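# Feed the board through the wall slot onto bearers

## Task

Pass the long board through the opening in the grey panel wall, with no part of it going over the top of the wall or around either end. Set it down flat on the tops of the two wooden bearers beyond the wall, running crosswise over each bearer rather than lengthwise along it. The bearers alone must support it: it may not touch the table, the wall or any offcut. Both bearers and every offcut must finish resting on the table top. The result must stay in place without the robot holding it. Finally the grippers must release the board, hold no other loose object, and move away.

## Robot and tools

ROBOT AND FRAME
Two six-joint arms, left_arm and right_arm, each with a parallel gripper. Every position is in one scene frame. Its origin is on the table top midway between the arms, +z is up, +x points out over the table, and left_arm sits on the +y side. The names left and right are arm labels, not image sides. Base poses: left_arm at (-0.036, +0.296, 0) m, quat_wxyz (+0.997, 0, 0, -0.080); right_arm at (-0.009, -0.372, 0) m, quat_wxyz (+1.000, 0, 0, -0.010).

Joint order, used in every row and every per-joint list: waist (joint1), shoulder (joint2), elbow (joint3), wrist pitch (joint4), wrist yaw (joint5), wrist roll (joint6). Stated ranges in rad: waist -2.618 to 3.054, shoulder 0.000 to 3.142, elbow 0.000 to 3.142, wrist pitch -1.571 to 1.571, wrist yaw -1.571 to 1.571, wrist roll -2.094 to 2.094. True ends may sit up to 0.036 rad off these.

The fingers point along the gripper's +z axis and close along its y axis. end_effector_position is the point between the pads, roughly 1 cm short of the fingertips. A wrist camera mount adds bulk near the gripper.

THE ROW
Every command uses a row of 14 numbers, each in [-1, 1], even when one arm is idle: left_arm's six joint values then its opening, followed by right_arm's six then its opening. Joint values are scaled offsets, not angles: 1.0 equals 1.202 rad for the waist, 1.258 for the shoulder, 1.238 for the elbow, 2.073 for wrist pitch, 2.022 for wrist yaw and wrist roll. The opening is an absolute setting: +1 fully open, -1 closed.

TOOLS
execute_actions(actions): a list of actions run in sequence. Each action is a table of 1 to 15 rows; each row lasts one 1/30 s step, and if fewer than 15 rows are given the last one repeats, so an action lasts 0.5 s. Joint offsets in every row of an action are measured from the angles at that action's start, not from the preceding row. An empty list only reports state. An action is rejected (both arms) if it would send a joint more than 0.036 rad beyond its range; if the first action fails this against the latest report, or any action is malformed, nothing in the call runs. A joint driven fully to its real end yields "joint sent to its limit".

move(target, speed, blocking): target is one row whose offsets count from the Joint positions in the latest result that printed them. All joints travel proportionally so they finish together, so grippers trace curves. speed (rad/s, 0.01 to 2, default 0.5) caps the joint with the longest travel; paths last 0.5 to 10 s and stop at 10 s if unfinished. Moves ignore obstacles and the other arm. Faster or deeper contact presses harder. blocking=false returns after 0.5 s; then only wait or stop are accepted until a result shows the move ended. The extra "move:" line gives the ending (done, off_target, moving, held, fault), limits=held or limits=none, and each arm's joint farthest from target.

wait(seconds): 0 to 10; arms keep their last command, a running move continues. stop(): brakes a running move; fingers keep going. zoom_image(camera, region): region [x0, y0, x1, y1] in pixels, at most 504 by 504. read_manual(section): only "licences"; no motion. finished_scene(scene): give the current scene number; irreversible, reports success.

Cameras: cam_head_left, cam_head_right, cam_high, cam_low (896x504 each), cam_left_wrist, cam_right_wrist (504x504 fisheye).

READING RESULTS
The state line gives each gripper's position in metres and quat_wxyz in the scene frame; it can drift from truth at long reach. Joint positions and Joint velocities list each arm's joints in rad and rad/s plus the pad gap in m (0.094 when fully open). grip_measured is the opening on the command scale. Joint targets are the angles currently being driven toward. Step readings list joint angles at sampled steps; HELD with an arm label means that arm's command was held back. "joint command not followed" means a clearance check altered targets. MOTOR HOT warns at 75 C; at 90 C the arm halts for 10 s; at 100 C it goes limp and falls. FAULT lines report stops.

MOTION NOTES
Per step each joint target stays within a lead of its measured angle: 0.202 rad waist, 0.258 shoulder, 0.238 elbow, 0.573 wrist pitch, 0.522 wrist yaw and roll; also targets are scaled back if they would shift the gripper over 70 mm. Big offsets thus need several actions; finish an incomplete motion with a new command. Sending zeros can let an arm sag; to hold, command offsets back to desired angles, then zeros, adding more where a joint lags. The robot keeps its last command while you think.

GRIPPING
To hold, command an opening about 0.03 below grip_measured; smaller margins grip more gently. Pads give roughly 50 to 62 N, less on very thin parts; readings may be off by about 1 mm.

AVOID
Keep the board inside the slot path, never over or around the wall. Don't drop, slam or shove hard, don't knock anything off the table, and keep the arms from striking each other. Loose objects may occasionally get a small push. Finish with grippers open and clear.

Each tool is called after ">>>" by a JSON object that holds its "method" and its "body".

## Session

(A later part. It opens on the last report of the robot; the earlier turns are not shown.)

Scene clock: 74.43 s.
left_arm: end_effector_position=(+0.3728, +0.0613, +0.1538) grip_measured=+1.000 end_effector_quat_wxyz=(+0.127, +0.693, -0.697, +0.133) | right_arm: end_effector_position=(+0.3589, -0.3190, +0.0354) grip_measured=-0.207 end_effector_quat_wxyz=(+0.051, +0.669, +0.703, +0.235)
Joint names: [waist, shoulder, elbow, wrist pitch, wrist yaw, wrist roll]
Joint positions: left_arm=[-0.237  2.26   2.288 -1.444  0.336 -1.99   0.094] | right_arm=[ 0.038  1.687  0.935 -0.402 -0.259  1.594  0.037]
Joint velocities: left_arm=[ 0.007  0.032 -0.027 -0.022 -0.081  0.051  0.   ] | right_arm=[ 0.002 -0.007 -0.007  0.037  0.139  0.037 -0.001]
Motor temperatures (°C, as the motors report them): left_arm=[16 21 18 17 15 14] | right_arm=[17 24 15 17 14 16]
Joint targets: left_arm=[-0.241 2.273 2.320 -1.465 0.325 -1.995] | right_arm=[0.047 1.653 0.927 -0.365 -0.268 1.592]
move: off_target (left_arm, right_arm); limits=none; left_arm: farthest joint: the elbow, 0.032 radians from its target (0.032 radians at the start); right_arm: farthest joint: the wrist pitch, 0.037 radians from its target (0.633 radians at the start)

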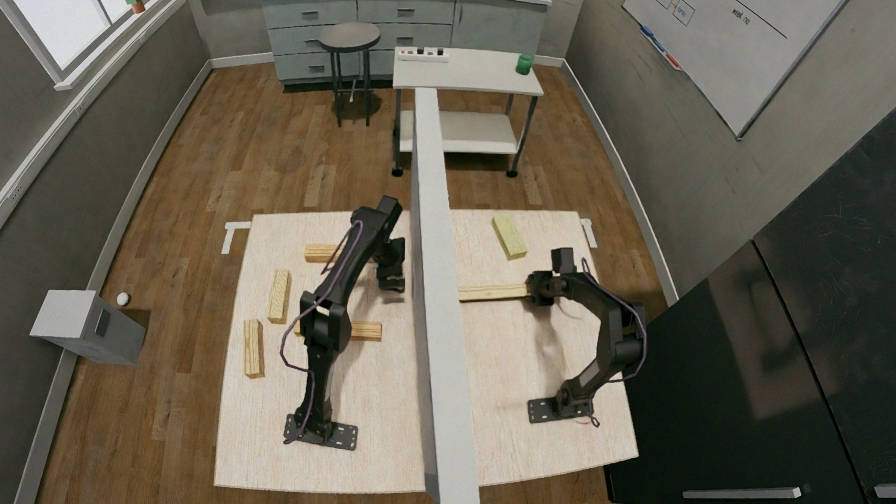

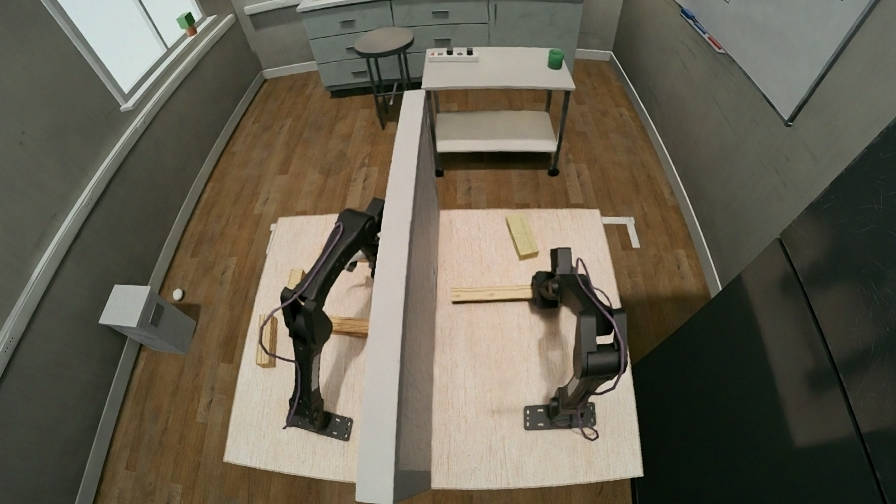

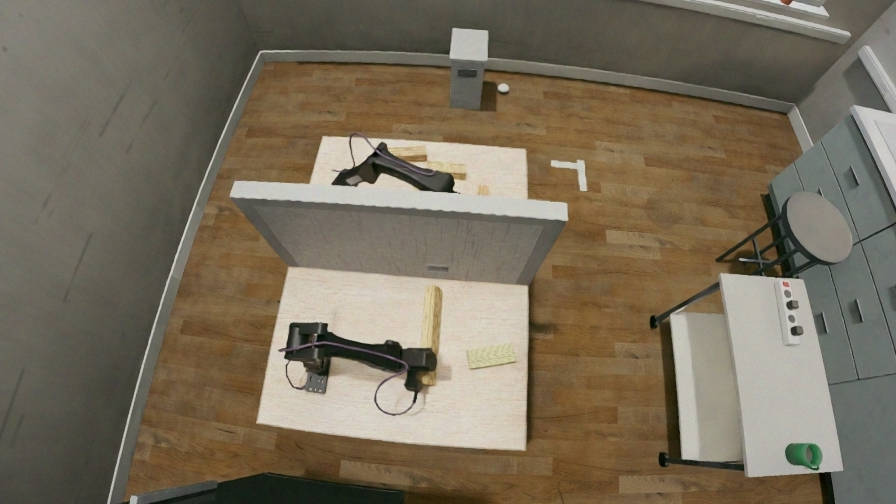

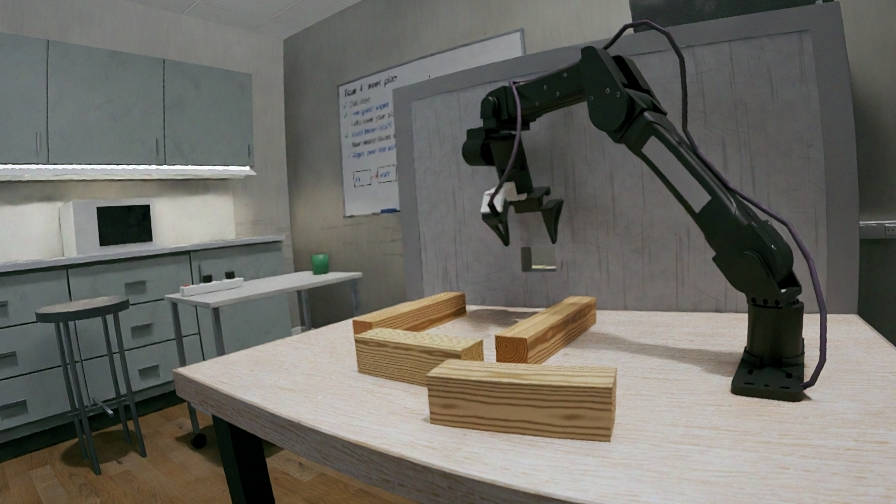

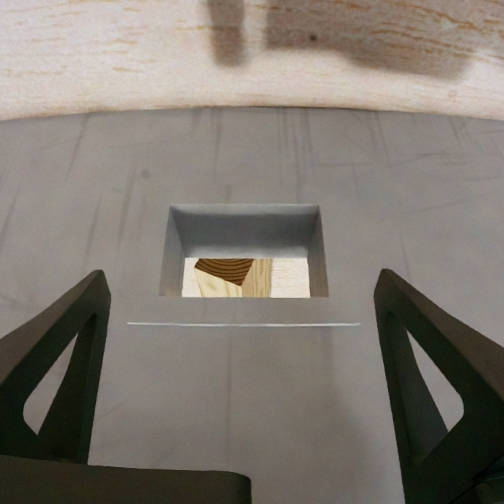

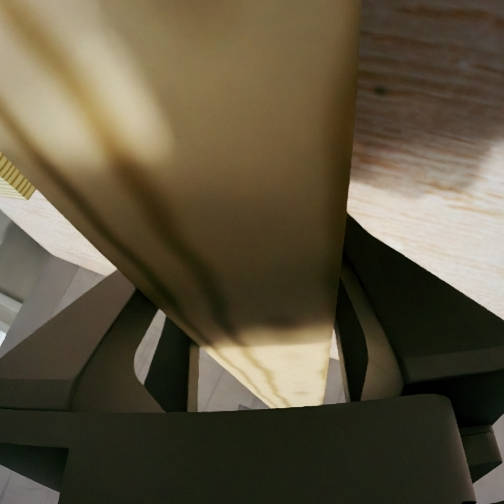

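>>> {"method": "move", "body": {"target": [-0.0033,0.0103,0.0258,-0.0101,-0.0054,-0.0025,1, 0.0133,-0.1701,-0.412,0.4018,-0.0005,-0.002,-0.25], "speed": 0.6}}

Scene clock: 76.70 s.
left_arm: end_effector_position=(+0.3728, +0.0613, +0.1538) grip_measured=+1.000 end_effector_quat_wxyz=(+0.127, +0.693, -0.697, +0.133) | right_arm: end_effector_position=(+0.3455, -0.3190, +0.0347) grip_measured=-0.206 end_effector_quat_wxyz=(+0.204, +0.600, +0.677, +0.374)
Joint names: [waist, shoulder, elbow, wrist pitch, wrist yaw, wrist roll]
Joint positions: left_arm=[-0.237  2.26   2.288 -1.444  0.336 -1.99   0.094] | right_arm=[ 0.044  1.509  0.43   0.362 -0.247  1.586  0.037]
Joint velocities: left_arm=[-0.002 -0.007  0.012 -0.022  0.022 -0.051  0.   ] | right_arm=[-0.002  0.007  0.012 -0.022 -0.037  0.007 -0.   ]
Motor temperatures (°C, as the motors report them): left_arm=[16 21 18 17 15 14] | right_arm=[17 24 15 17 14 16]
Joint targets: left_arm=[-0.241 2.273 2.320 -1.465 0.325 -1.995] | right_arm=[0.054 1.473 0.425 0.431 -0.260 1.590]
move: off_target (left_arm, right_arm); limits=none; left_arm: farthest joint: the elbow, 0.032 radians from its target (0.032 radians at the start); right_arm: farthest joint: the wrist pitch, 0.069 radians from its target (0.832 radians at the start)

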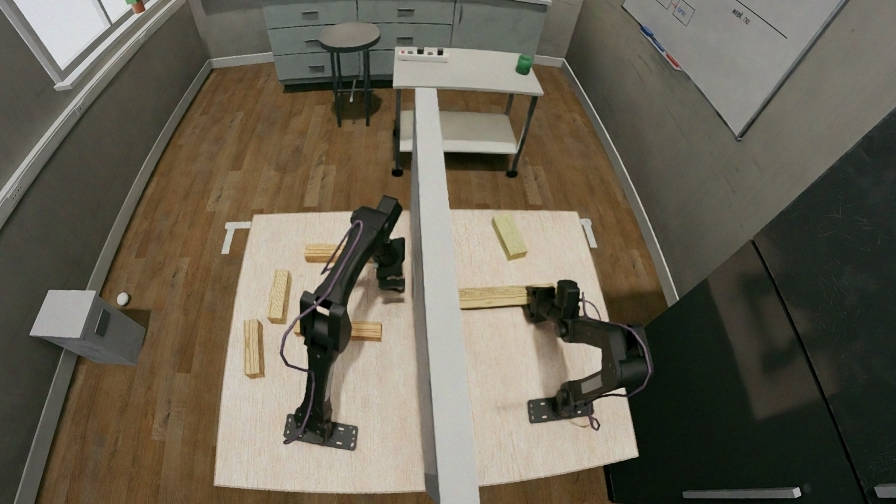

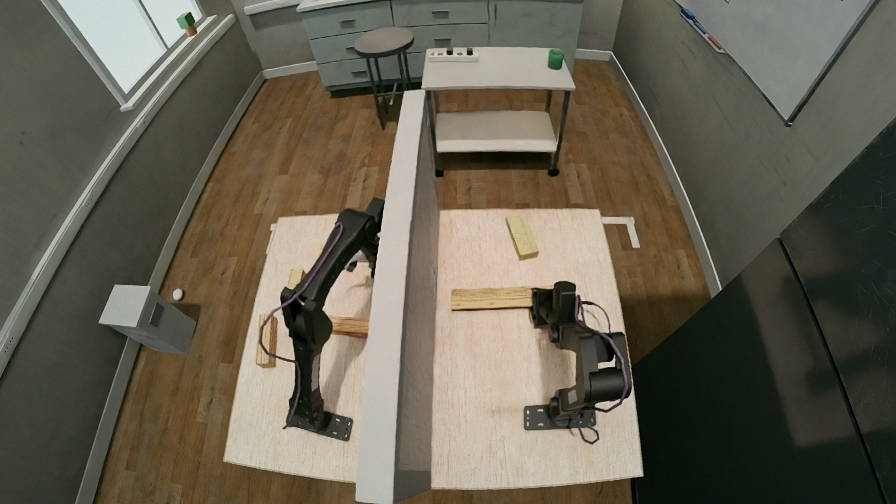

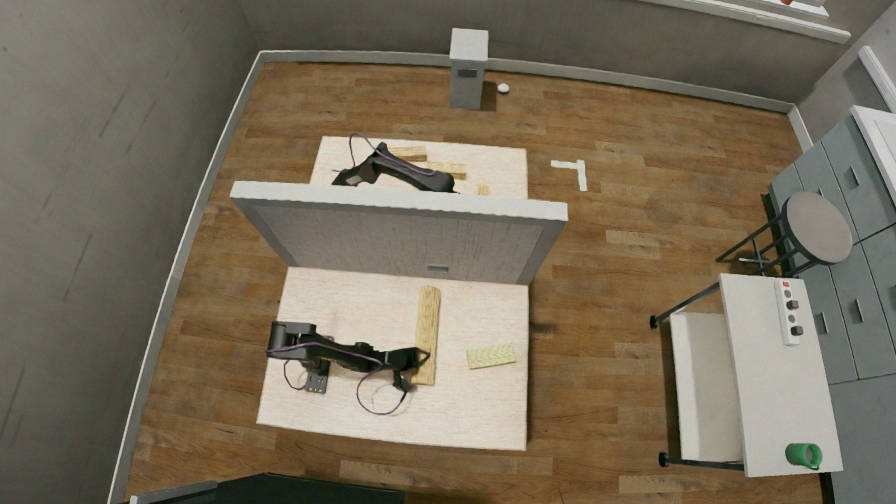

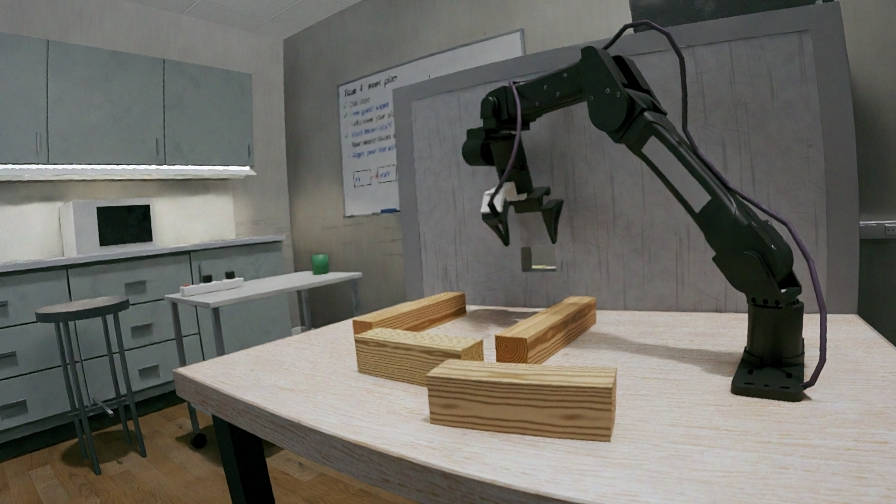

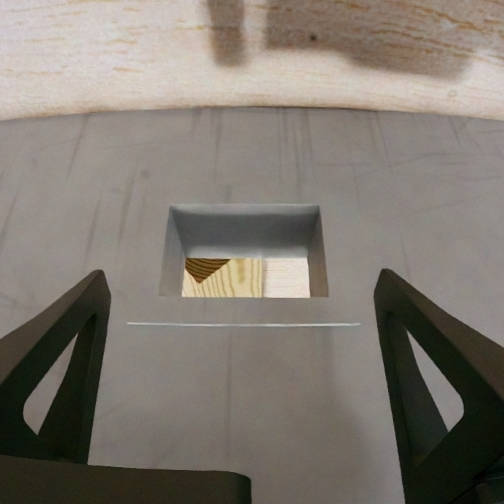

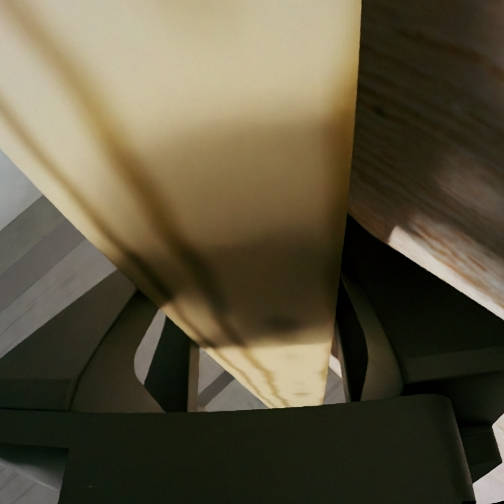

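>>> {"method": "execute_actions", "body": {"actions": [[[-0.0033,0.0103,0.0258,-0.0101,-0.0054,-0.0025,1, 0.0083,-0.0286,-0.004,0.0183,-0.0064,0.002,0.3],
[-0.0033,0.0103,0.0258,-0.0101,-0.0054,-0.0025,1, 0.0083,-0.0286,-0.004,0.0183,-0.0064,0.002,0.3],
[-0.0033,0.0103,0.0258,-0.0101,-0.0054,-0.0025,1, 0.0083,-0.0450,-0.0128,0.0123,-0.0064,0.002,0.3],
[-0.0033,0.0103,0.0258,-0.0101,-0.0054,-0.0025,1, 0.0083,-0.0615,-0.0215,0.0063,-0.0064,0.002,0.3],
[-0.0033,0.0103,0.0258,-0.0101,-0.0054,-0.0025,1, 0.0083,-0.0779,-0.0303,0.0002,-0.0064,0.002,0.3],
[-0.0033,0.0103,0.0258,-0.0101,-0.0054,-0.0025,1, 0.0083,-0.0943,-0.039,-0.0058,-0.0064,0.002,0.3],
[-0.0033,0.0103,0.0258,-0.0101,-0.0054,-0.0025,1, 0.0083,-0.1108,-0.0478,-0.0118,-0.0064,0.002,0.3],
[-0.0033,0.0103,0.0258,-0.0101,-0.0054,-0.0025,1, 0.0083,-0.1272,-0.0565,-0.0179,-0.0064,0.002,0.3],
[-0.0033,0.0103,0.0258,-0.0101,-0.0054,-0.0025,1, 0.0083,-0.1436,-0.0653,-0.0239,-0.0064,0.002,0.3],
[-0.0033,0.0103,0.0258,-0.0101,-0.0054,-0.0025,1, 0.0083,-0.1601,-0.074,-0.0299,-0.0064,0.002,0.3],
[-0.0033,0.0103,0.0258,-0.0101,-0.0054,-0.0025,1, 0.0083,-0.1765,-0.0828,-0.0359,-0.0064,0.002,0.3],
[-0.0033,0.0103,0.0258,-0.0101,-0.0054,-0.0025,1, 0.0083,-0.1929,-0.0915,-0.042,-0.0064,0.002,0.3],
[-0.0033,0.0103,0.0258,-0.0101,-0.0054,-0.0025,1, 0.0083,-0.2094,-0.1003,-0.048,-0.0064,0.002,0.3],
[-0.0033,0.0103,0.0258,-0.0101,-0.0054,-0.0025,1, 0.0083,-0.2258,-0.109,-0.054,-0.0064,0.002,0.3],
[-0.0033,0.0103,0.0258,-0.0101,-0.0054,-0.0025,1, 0.0083,-0.2258,-0.109,-0.054,-0.0064,0.002,0.3]]]}}

>>> {"method": "wait", "body": {"seconds": 0.4}}

Scene clock: 78.43 s.
left_arm: end_effector_position=(+0.3728, +0.0613, +0.1538) grip_measured=+1.000 end_effector_quat_wxyz=(+0.127, +0.693, -0.697, +0.133) | right_arm: end_effector_position=(+0.3165, -0.3188, +0.0608) grip_measured=+0.297 end_effector_quat_wxyz=(+0.224, +0.588, +0.669, +0.397)
Joint names: [waist, shoulder, elbow, wrist pitch, wrist yaw, wrist roll]
Joint positions: left_arm=[-0.237  2.26   2.288 -1.444  0.336 -1.99   0.094] | right_arm=[ 0.044  1.264  0.323  0.293 -0.252  1.591  0.061]
Joint velocities: left_arm=[-0.012  0.007 -0.002 -0.007 -0.037 -0.007  0.   ] | right_arm=[-0.017 -0.403 -0.271 -0.271 -0.022  0.022  0.   ]
Motor temperatures (°C, as the motors report them): left_arm=[16 21 18 17 15 14] | right_arm=[17 24 15 18 14 16]
Joint targets: left_arm=[-0.241 2.273 2.320 -1.465 0.325 -1.995] | right_arm=[0.054 1.225 0.295 0.250 -0.260 1.590]
Step readings (joint positions):
0: left_arm=[-0.237 2.260 2.288 -1.444 0.336 -1.990] | right_arm=[0.044 1.509 0.430 0.362 -0.247 1.586]
1: left_arm=[-0.237 2.260 2.288 -1.444 0.336 -1.990] | right_arm=[0.044 1.509 0.430 0.363 -0.248 1.587]
2: left_arm=[-0.237 2.260 2.288 -1.444 0.336 -1.990] | right_arm=[0.044 1.506 0.430 0.367 -0.249 1.588]
4: left_arm=[-0.237 2.260 2.288 -1.444 0.336 -1.990] | right_arm=[0.044 1.490 0.427 0.366 -0.250 1.589]
8: left_arm=[-0.237 2.260 2.288 -1.444 0.336 -1.990] | right_arm=[0.044 1.409 0.395 0.352 -0.251 1.590]
15: Joint positions above

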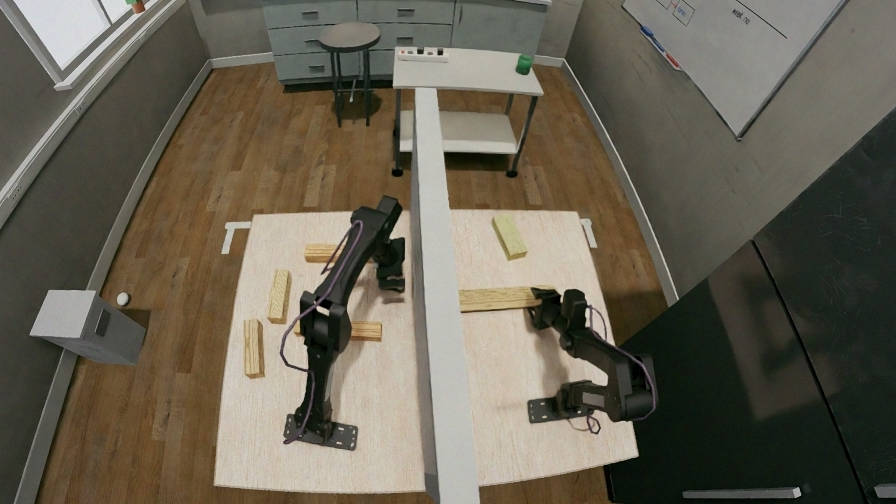

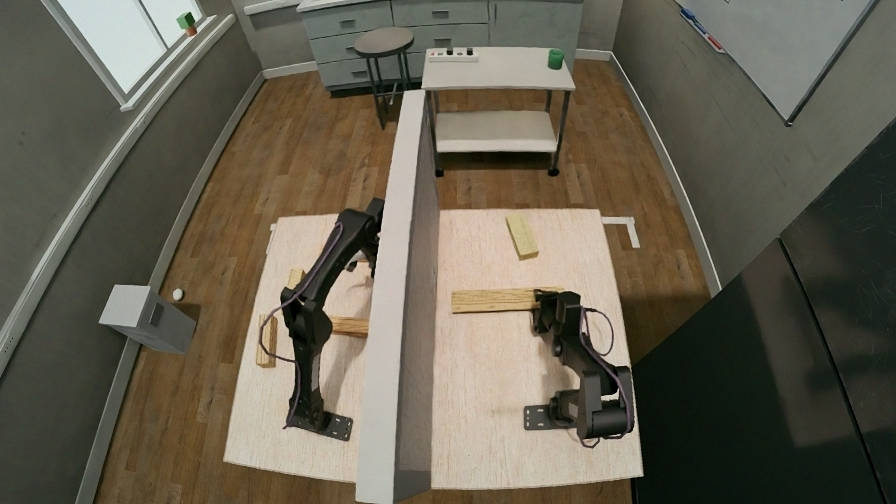

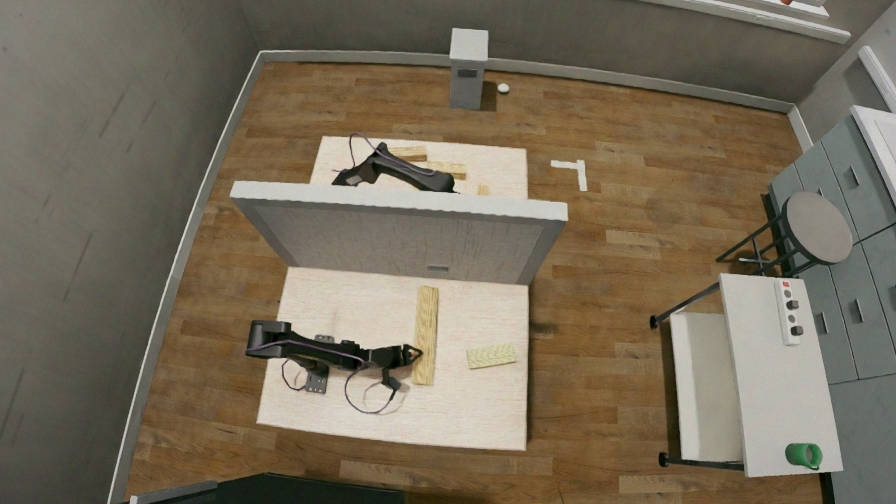

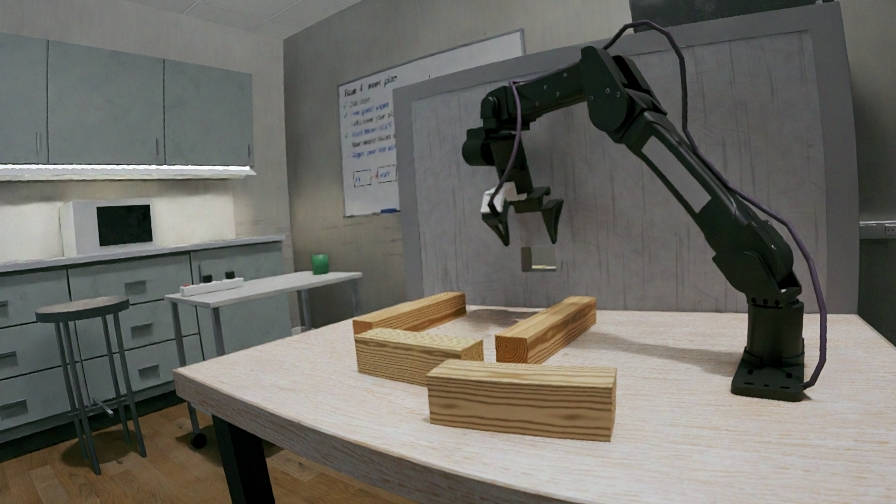

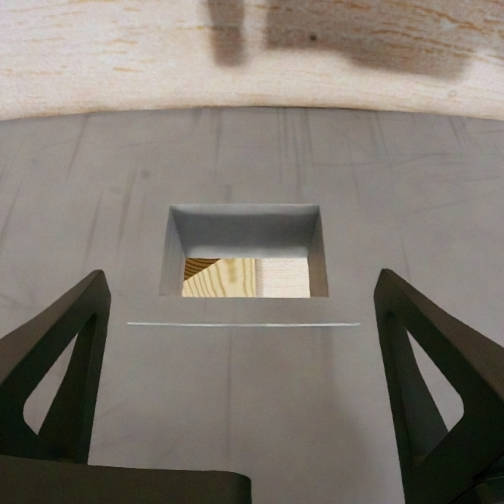

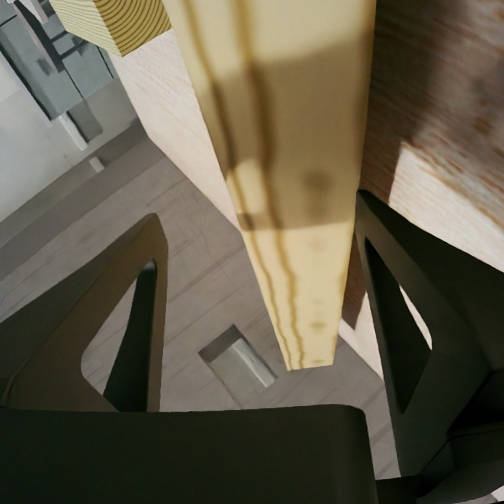

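Scene clock: 78.83 s.
left_arm: end_effector_position=(+0.3728, +0.0613, +0.1538) grip_measured=+1.000 end_effector_quat_wxyz=(+0.127, +0.693, -0.697, +0.133) | right_arm: end_effector_position=(+0.3081, -0.3186, +0.0540) grip_measured=+0.298 end_effector_quat_wxyz=(+0.213, +0.594, +0.672, +0.388)
Joint names: [waist, shoulder, elbow, wrist pitch, wrist yaw, wrist roll]
Joint positions: left_arm=[-0.237  2.26   2.288 -1.444  0.336 -1.99   0.094] | right_arm=[ 0.044  1.248  0.309  0.259 -0.254  1.592  0.061]
Joint velocities: left_arm=[ 0.012  0.002 -0.007  0.007 -0.066 -0.007  0.   ] | right_arm=[-0.027  0.012  0.002 -0.066 -0.037  0.037 -0.   ]
Motor temperatures (°C, as the motors report them): left_arm=[16 21 18 17 15 14] | right_arm=[17 24 15 18 14 16]
Joint targets: left_arm=[-0.241 2.273 2.320 -1.465 0.325 -1.995] | right_arm=[0.054 1.225 0.295 0.250 -0.260 1.590]
wait: 0.40 s; at rest by 0.33 s

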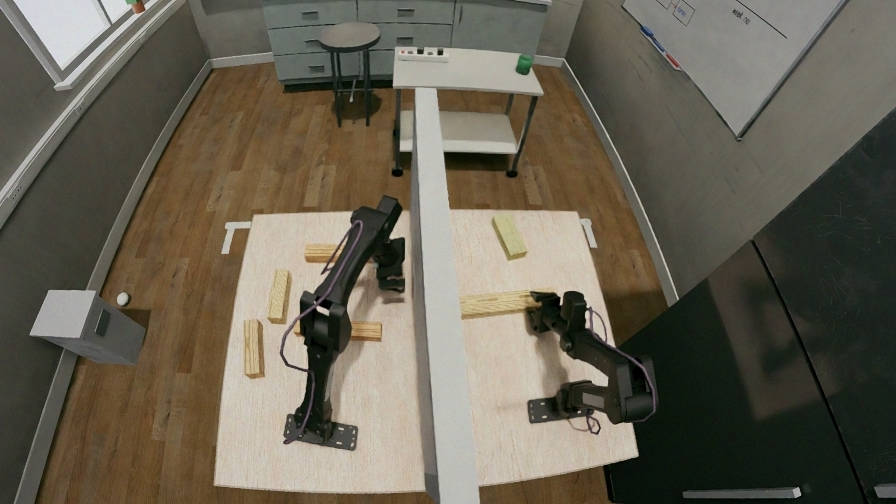

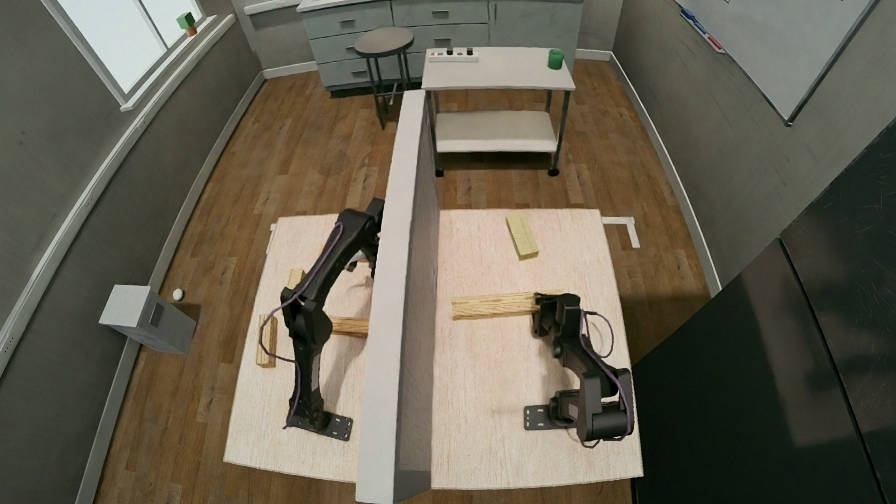

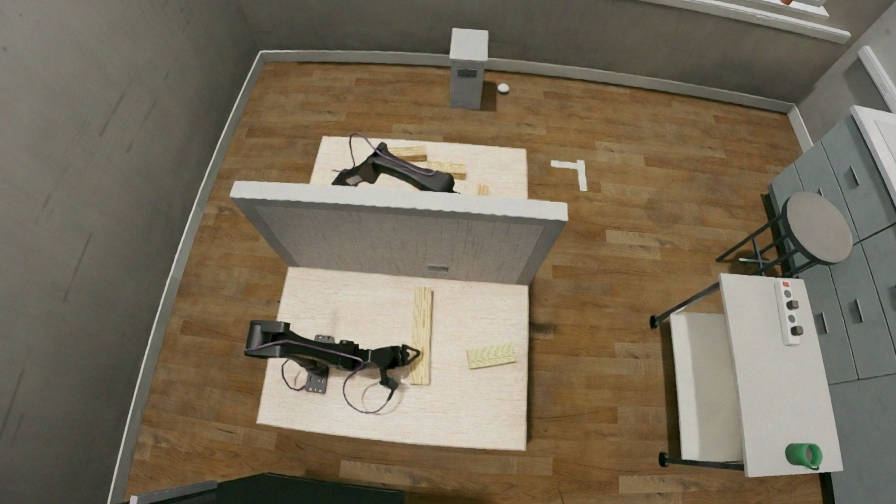

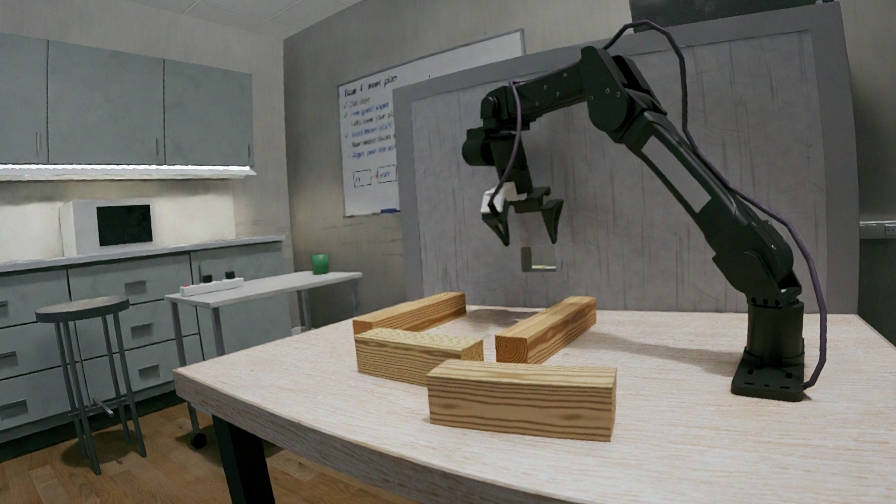

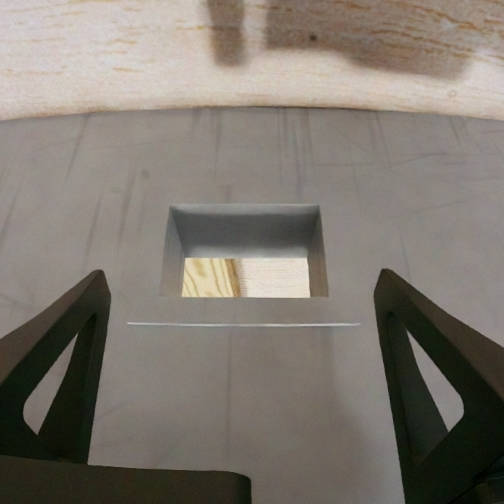

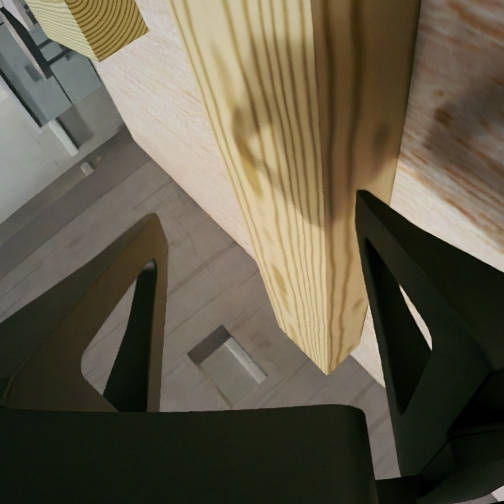

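>>> {"method": "zoom_image", "body": {"camera": "cam_high", "region": [300, 240, 540, 420]}}

>>> {"method": "zoom_image", "body": {"camera": "cam_head_right", "region": [420, 200, 660, 360]}}

Region (300, 240, 540, 420) of cam_high's 896x504 image, scaled by 2.100, with more detail than that image has; it fills the top 378 rows of this view, and the rest is white.

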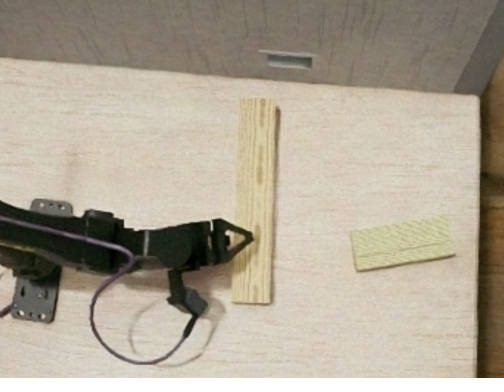

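Region (420, 200, 660, 360) of cam_head_right's 896x504 image, scaled by 2.100, with more detail than that image has.

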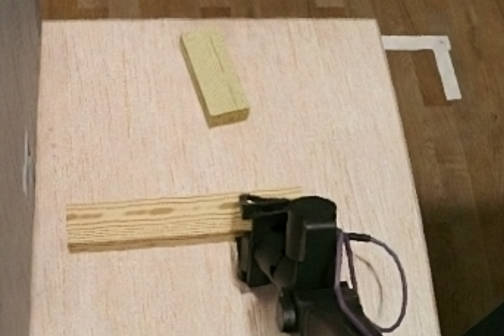

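>>> {"method": "move", "body": {"target": [-0.0033,0.0103,0.0258,-0.0101,-0.0054,-0.0025,1, -0.0715,0.5115,0.8352,-0.6208,-0.0524,-0.043,1], "speed": 0.9}}

Scene clock: 82.80 s.
left_arm: end_effector_position=(+0.3728, +0.0613, +0.1538) grip_measured=+1.000 end_effector_quat_wxyz=(+0.127, +0.693, -0.697, +0.133) | right_arm: end_effector_position=(+0.3308, -0.3273, +0.0515) grip_measured=+1.000 end_effector_quat_wxyz=(-0.120, +0.694, +0.698, +0.129)
Joint names: [waist, shoulder, elbow, wrist pitch, wrist yaw, wrist roll]
Joint positions: left_arm=[-0.237  2.26   2.288 -1.444  0.336 -1.99   0.094] | right_arm=[-0.033  1.879  1.311 -1.011 -0.354  1.511  0.094]
Joint velocities: left_arm=[-0.022  0.027  0.002  0.051 -0.081 -0.022  0.   ] | right_arm=[ 0.017 -0.017 -0.002 -0.022 -0.007  0.037  0.   ]
Motor temperatures (°C, as the motors report them): left_arm=[16 21 18 17 15 14] | right_arm=[17 23 16 18 14 16]
Joint targets: left_arm=[-0.241 2.273 2.320 -1.465 0.325 -1.995] | right_arm=[-0.041 1.891 1.343 -1.028 -0.360 1.505]
move: off_target (left_arm, right_arm); limits=none; left_arm: farthest joint: the elbow, 0.032 radians from its target (0.032 radians at the start); right_arm: farthest joint: the elbow, 0.032 radians from its target (1.034 radians at the start)

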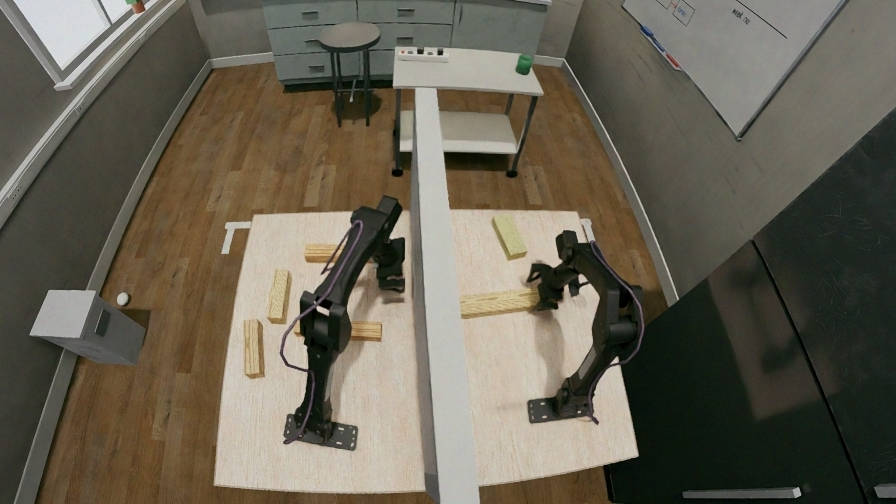

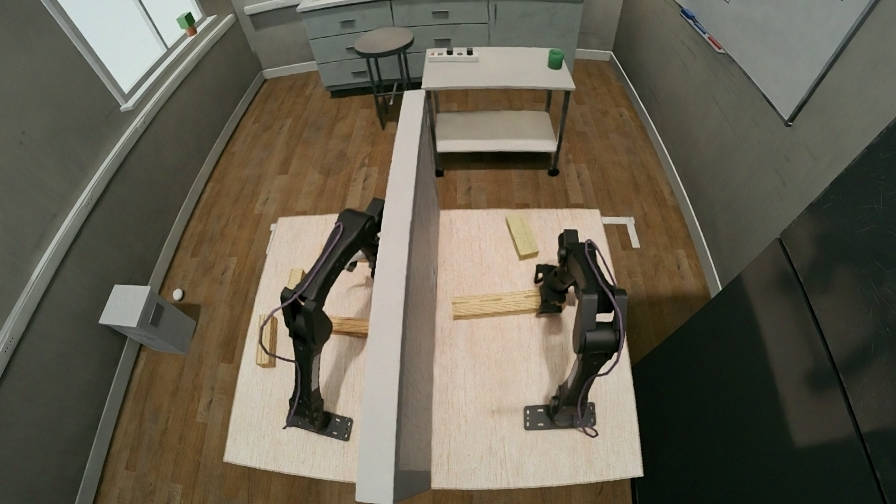

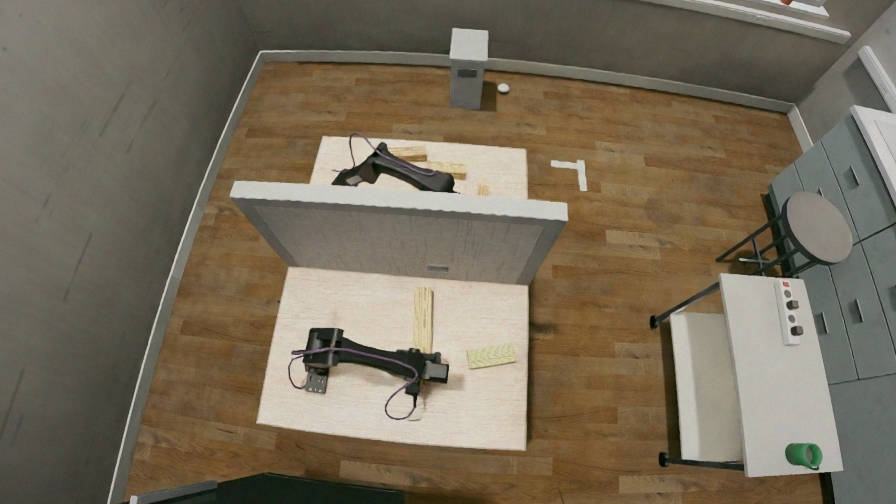

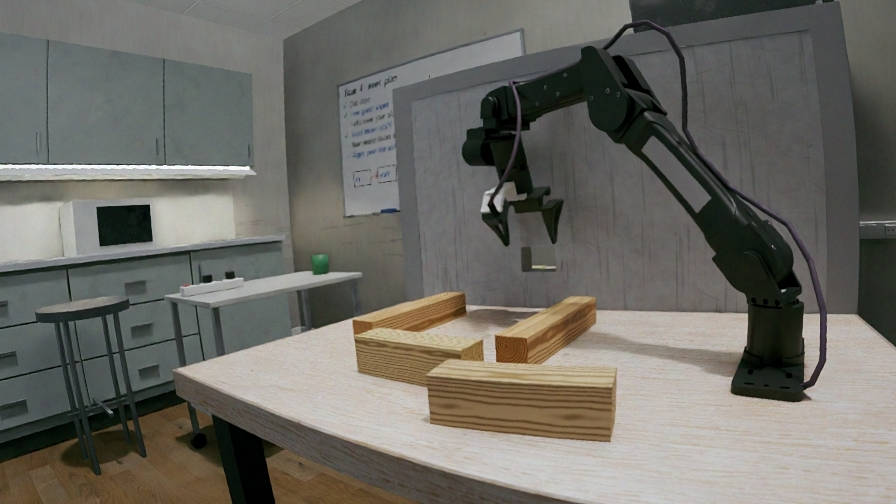

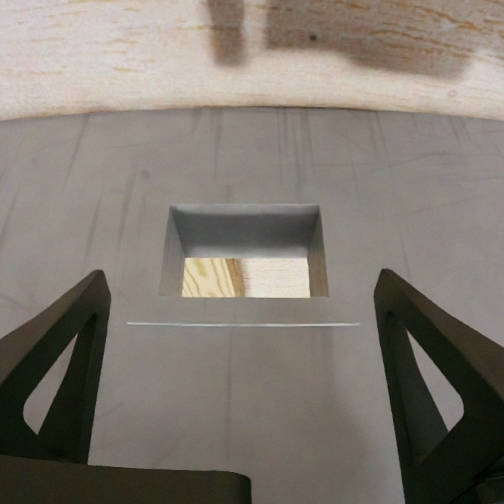

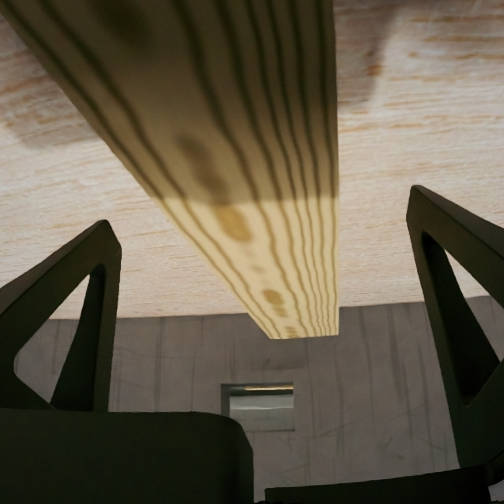

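>>> {"method": "move", "body": {"target": [-0.0033,0.0103,0.0258,-0.0101,-0.0054,-0.0025,1, -0.0067,0.062,-0.0578,0.0547,-0.003,-0.003,1], "speed": 0.2}}

Scene clock: 84.30 s.
left_arm: end_effector_position=(+0.3728, +0.0613, +0.1538) grip_measured=+1.000 end_effector_quat_wxyz=(+0.127, +0.693, -0.697, +0.133) | right_arm: end_effector_position=(+0.3330, -0.3273, +0.0164) grip_measured=+1.000 end_effector_quat_wxyz=(-0.125, +0.695, +0.697, +0.124)
Joint names: [waist, shoulder, elbow, wrist pitch, wrist yaw, wrist roll]
Joint positions: left_arm=[-0.237  2.26   2.288 -1.444  0.336 -1.99   0.094] | right_arm=[-0.033  1.949  1.257 -0.901 -0.354  1.511  0.094]
Joint velocities: left_arm=[ 0.007  0.002 -0.012 -0.007 -0.051  0.022  0.   ] | right_arm=[ 0.007 -0.022  0.012 -0.007 -0.081  0.007  0.   ]
Motor temperatures (°C, as the motors report them): left_arm=[16 21 18 17 15 14] | right_arm=[17 23 15 18 14 16]
Joint targets: left_arm=[-0.241 2.273 2.320 -1.465 0.325 -1.995] | right_arm=[-0.041 1.957 1.239 -0.897 -0.360 1.505]
move: off_target (left_arm); limits=none; left_arm: farthest joint: the elbow, 0.032 radians from its target (0.032 radians at the start); right_arm: farthest joint: the elbow, 0.018 radians from its target (0.072 radians at the start)

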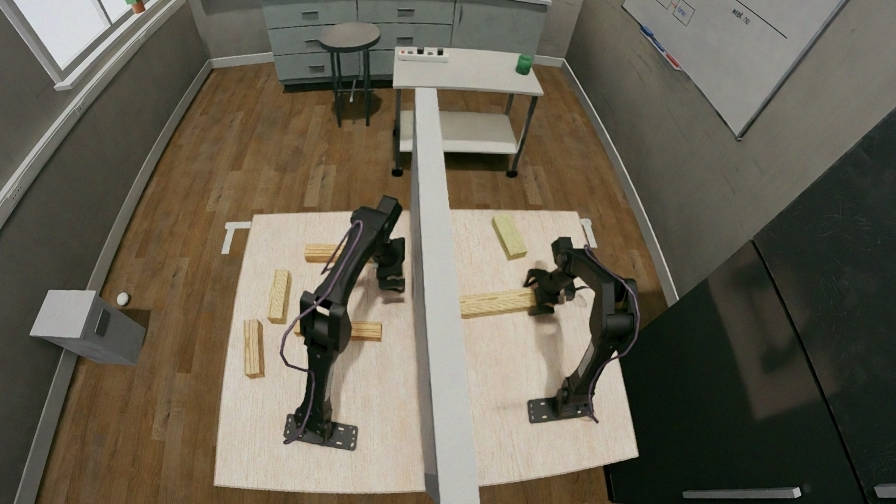

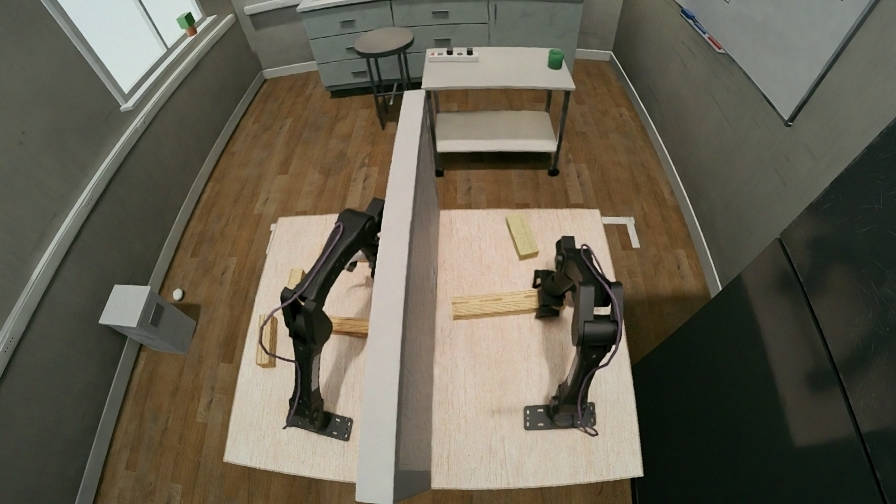

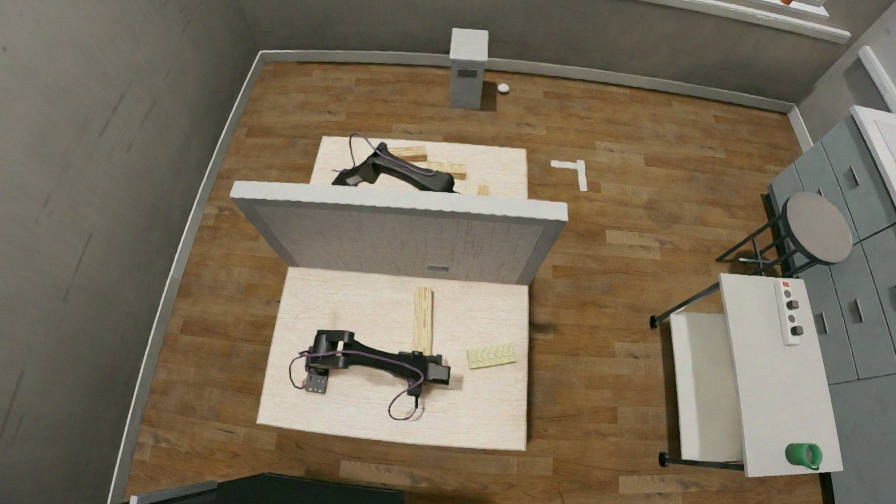

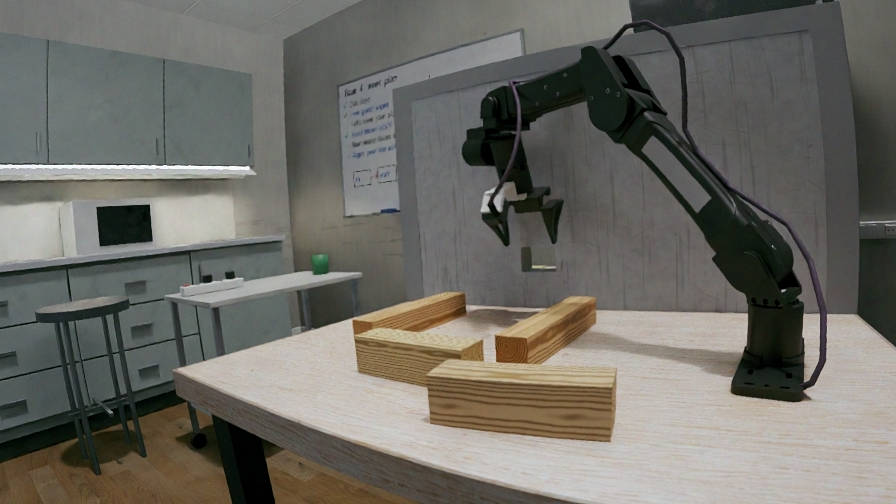

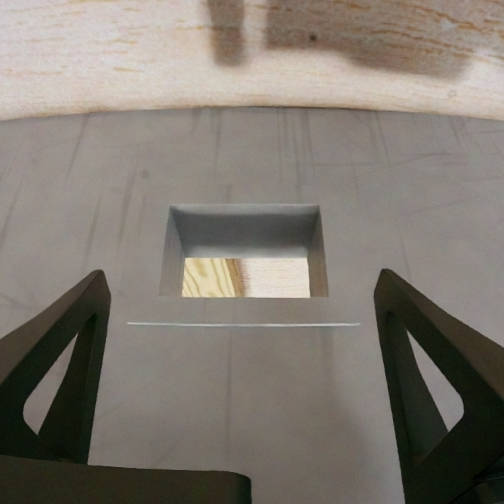

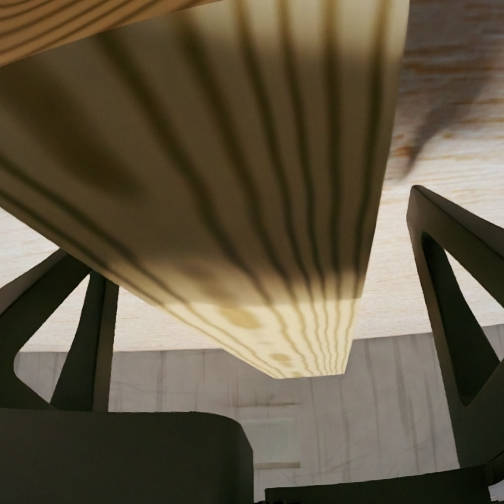

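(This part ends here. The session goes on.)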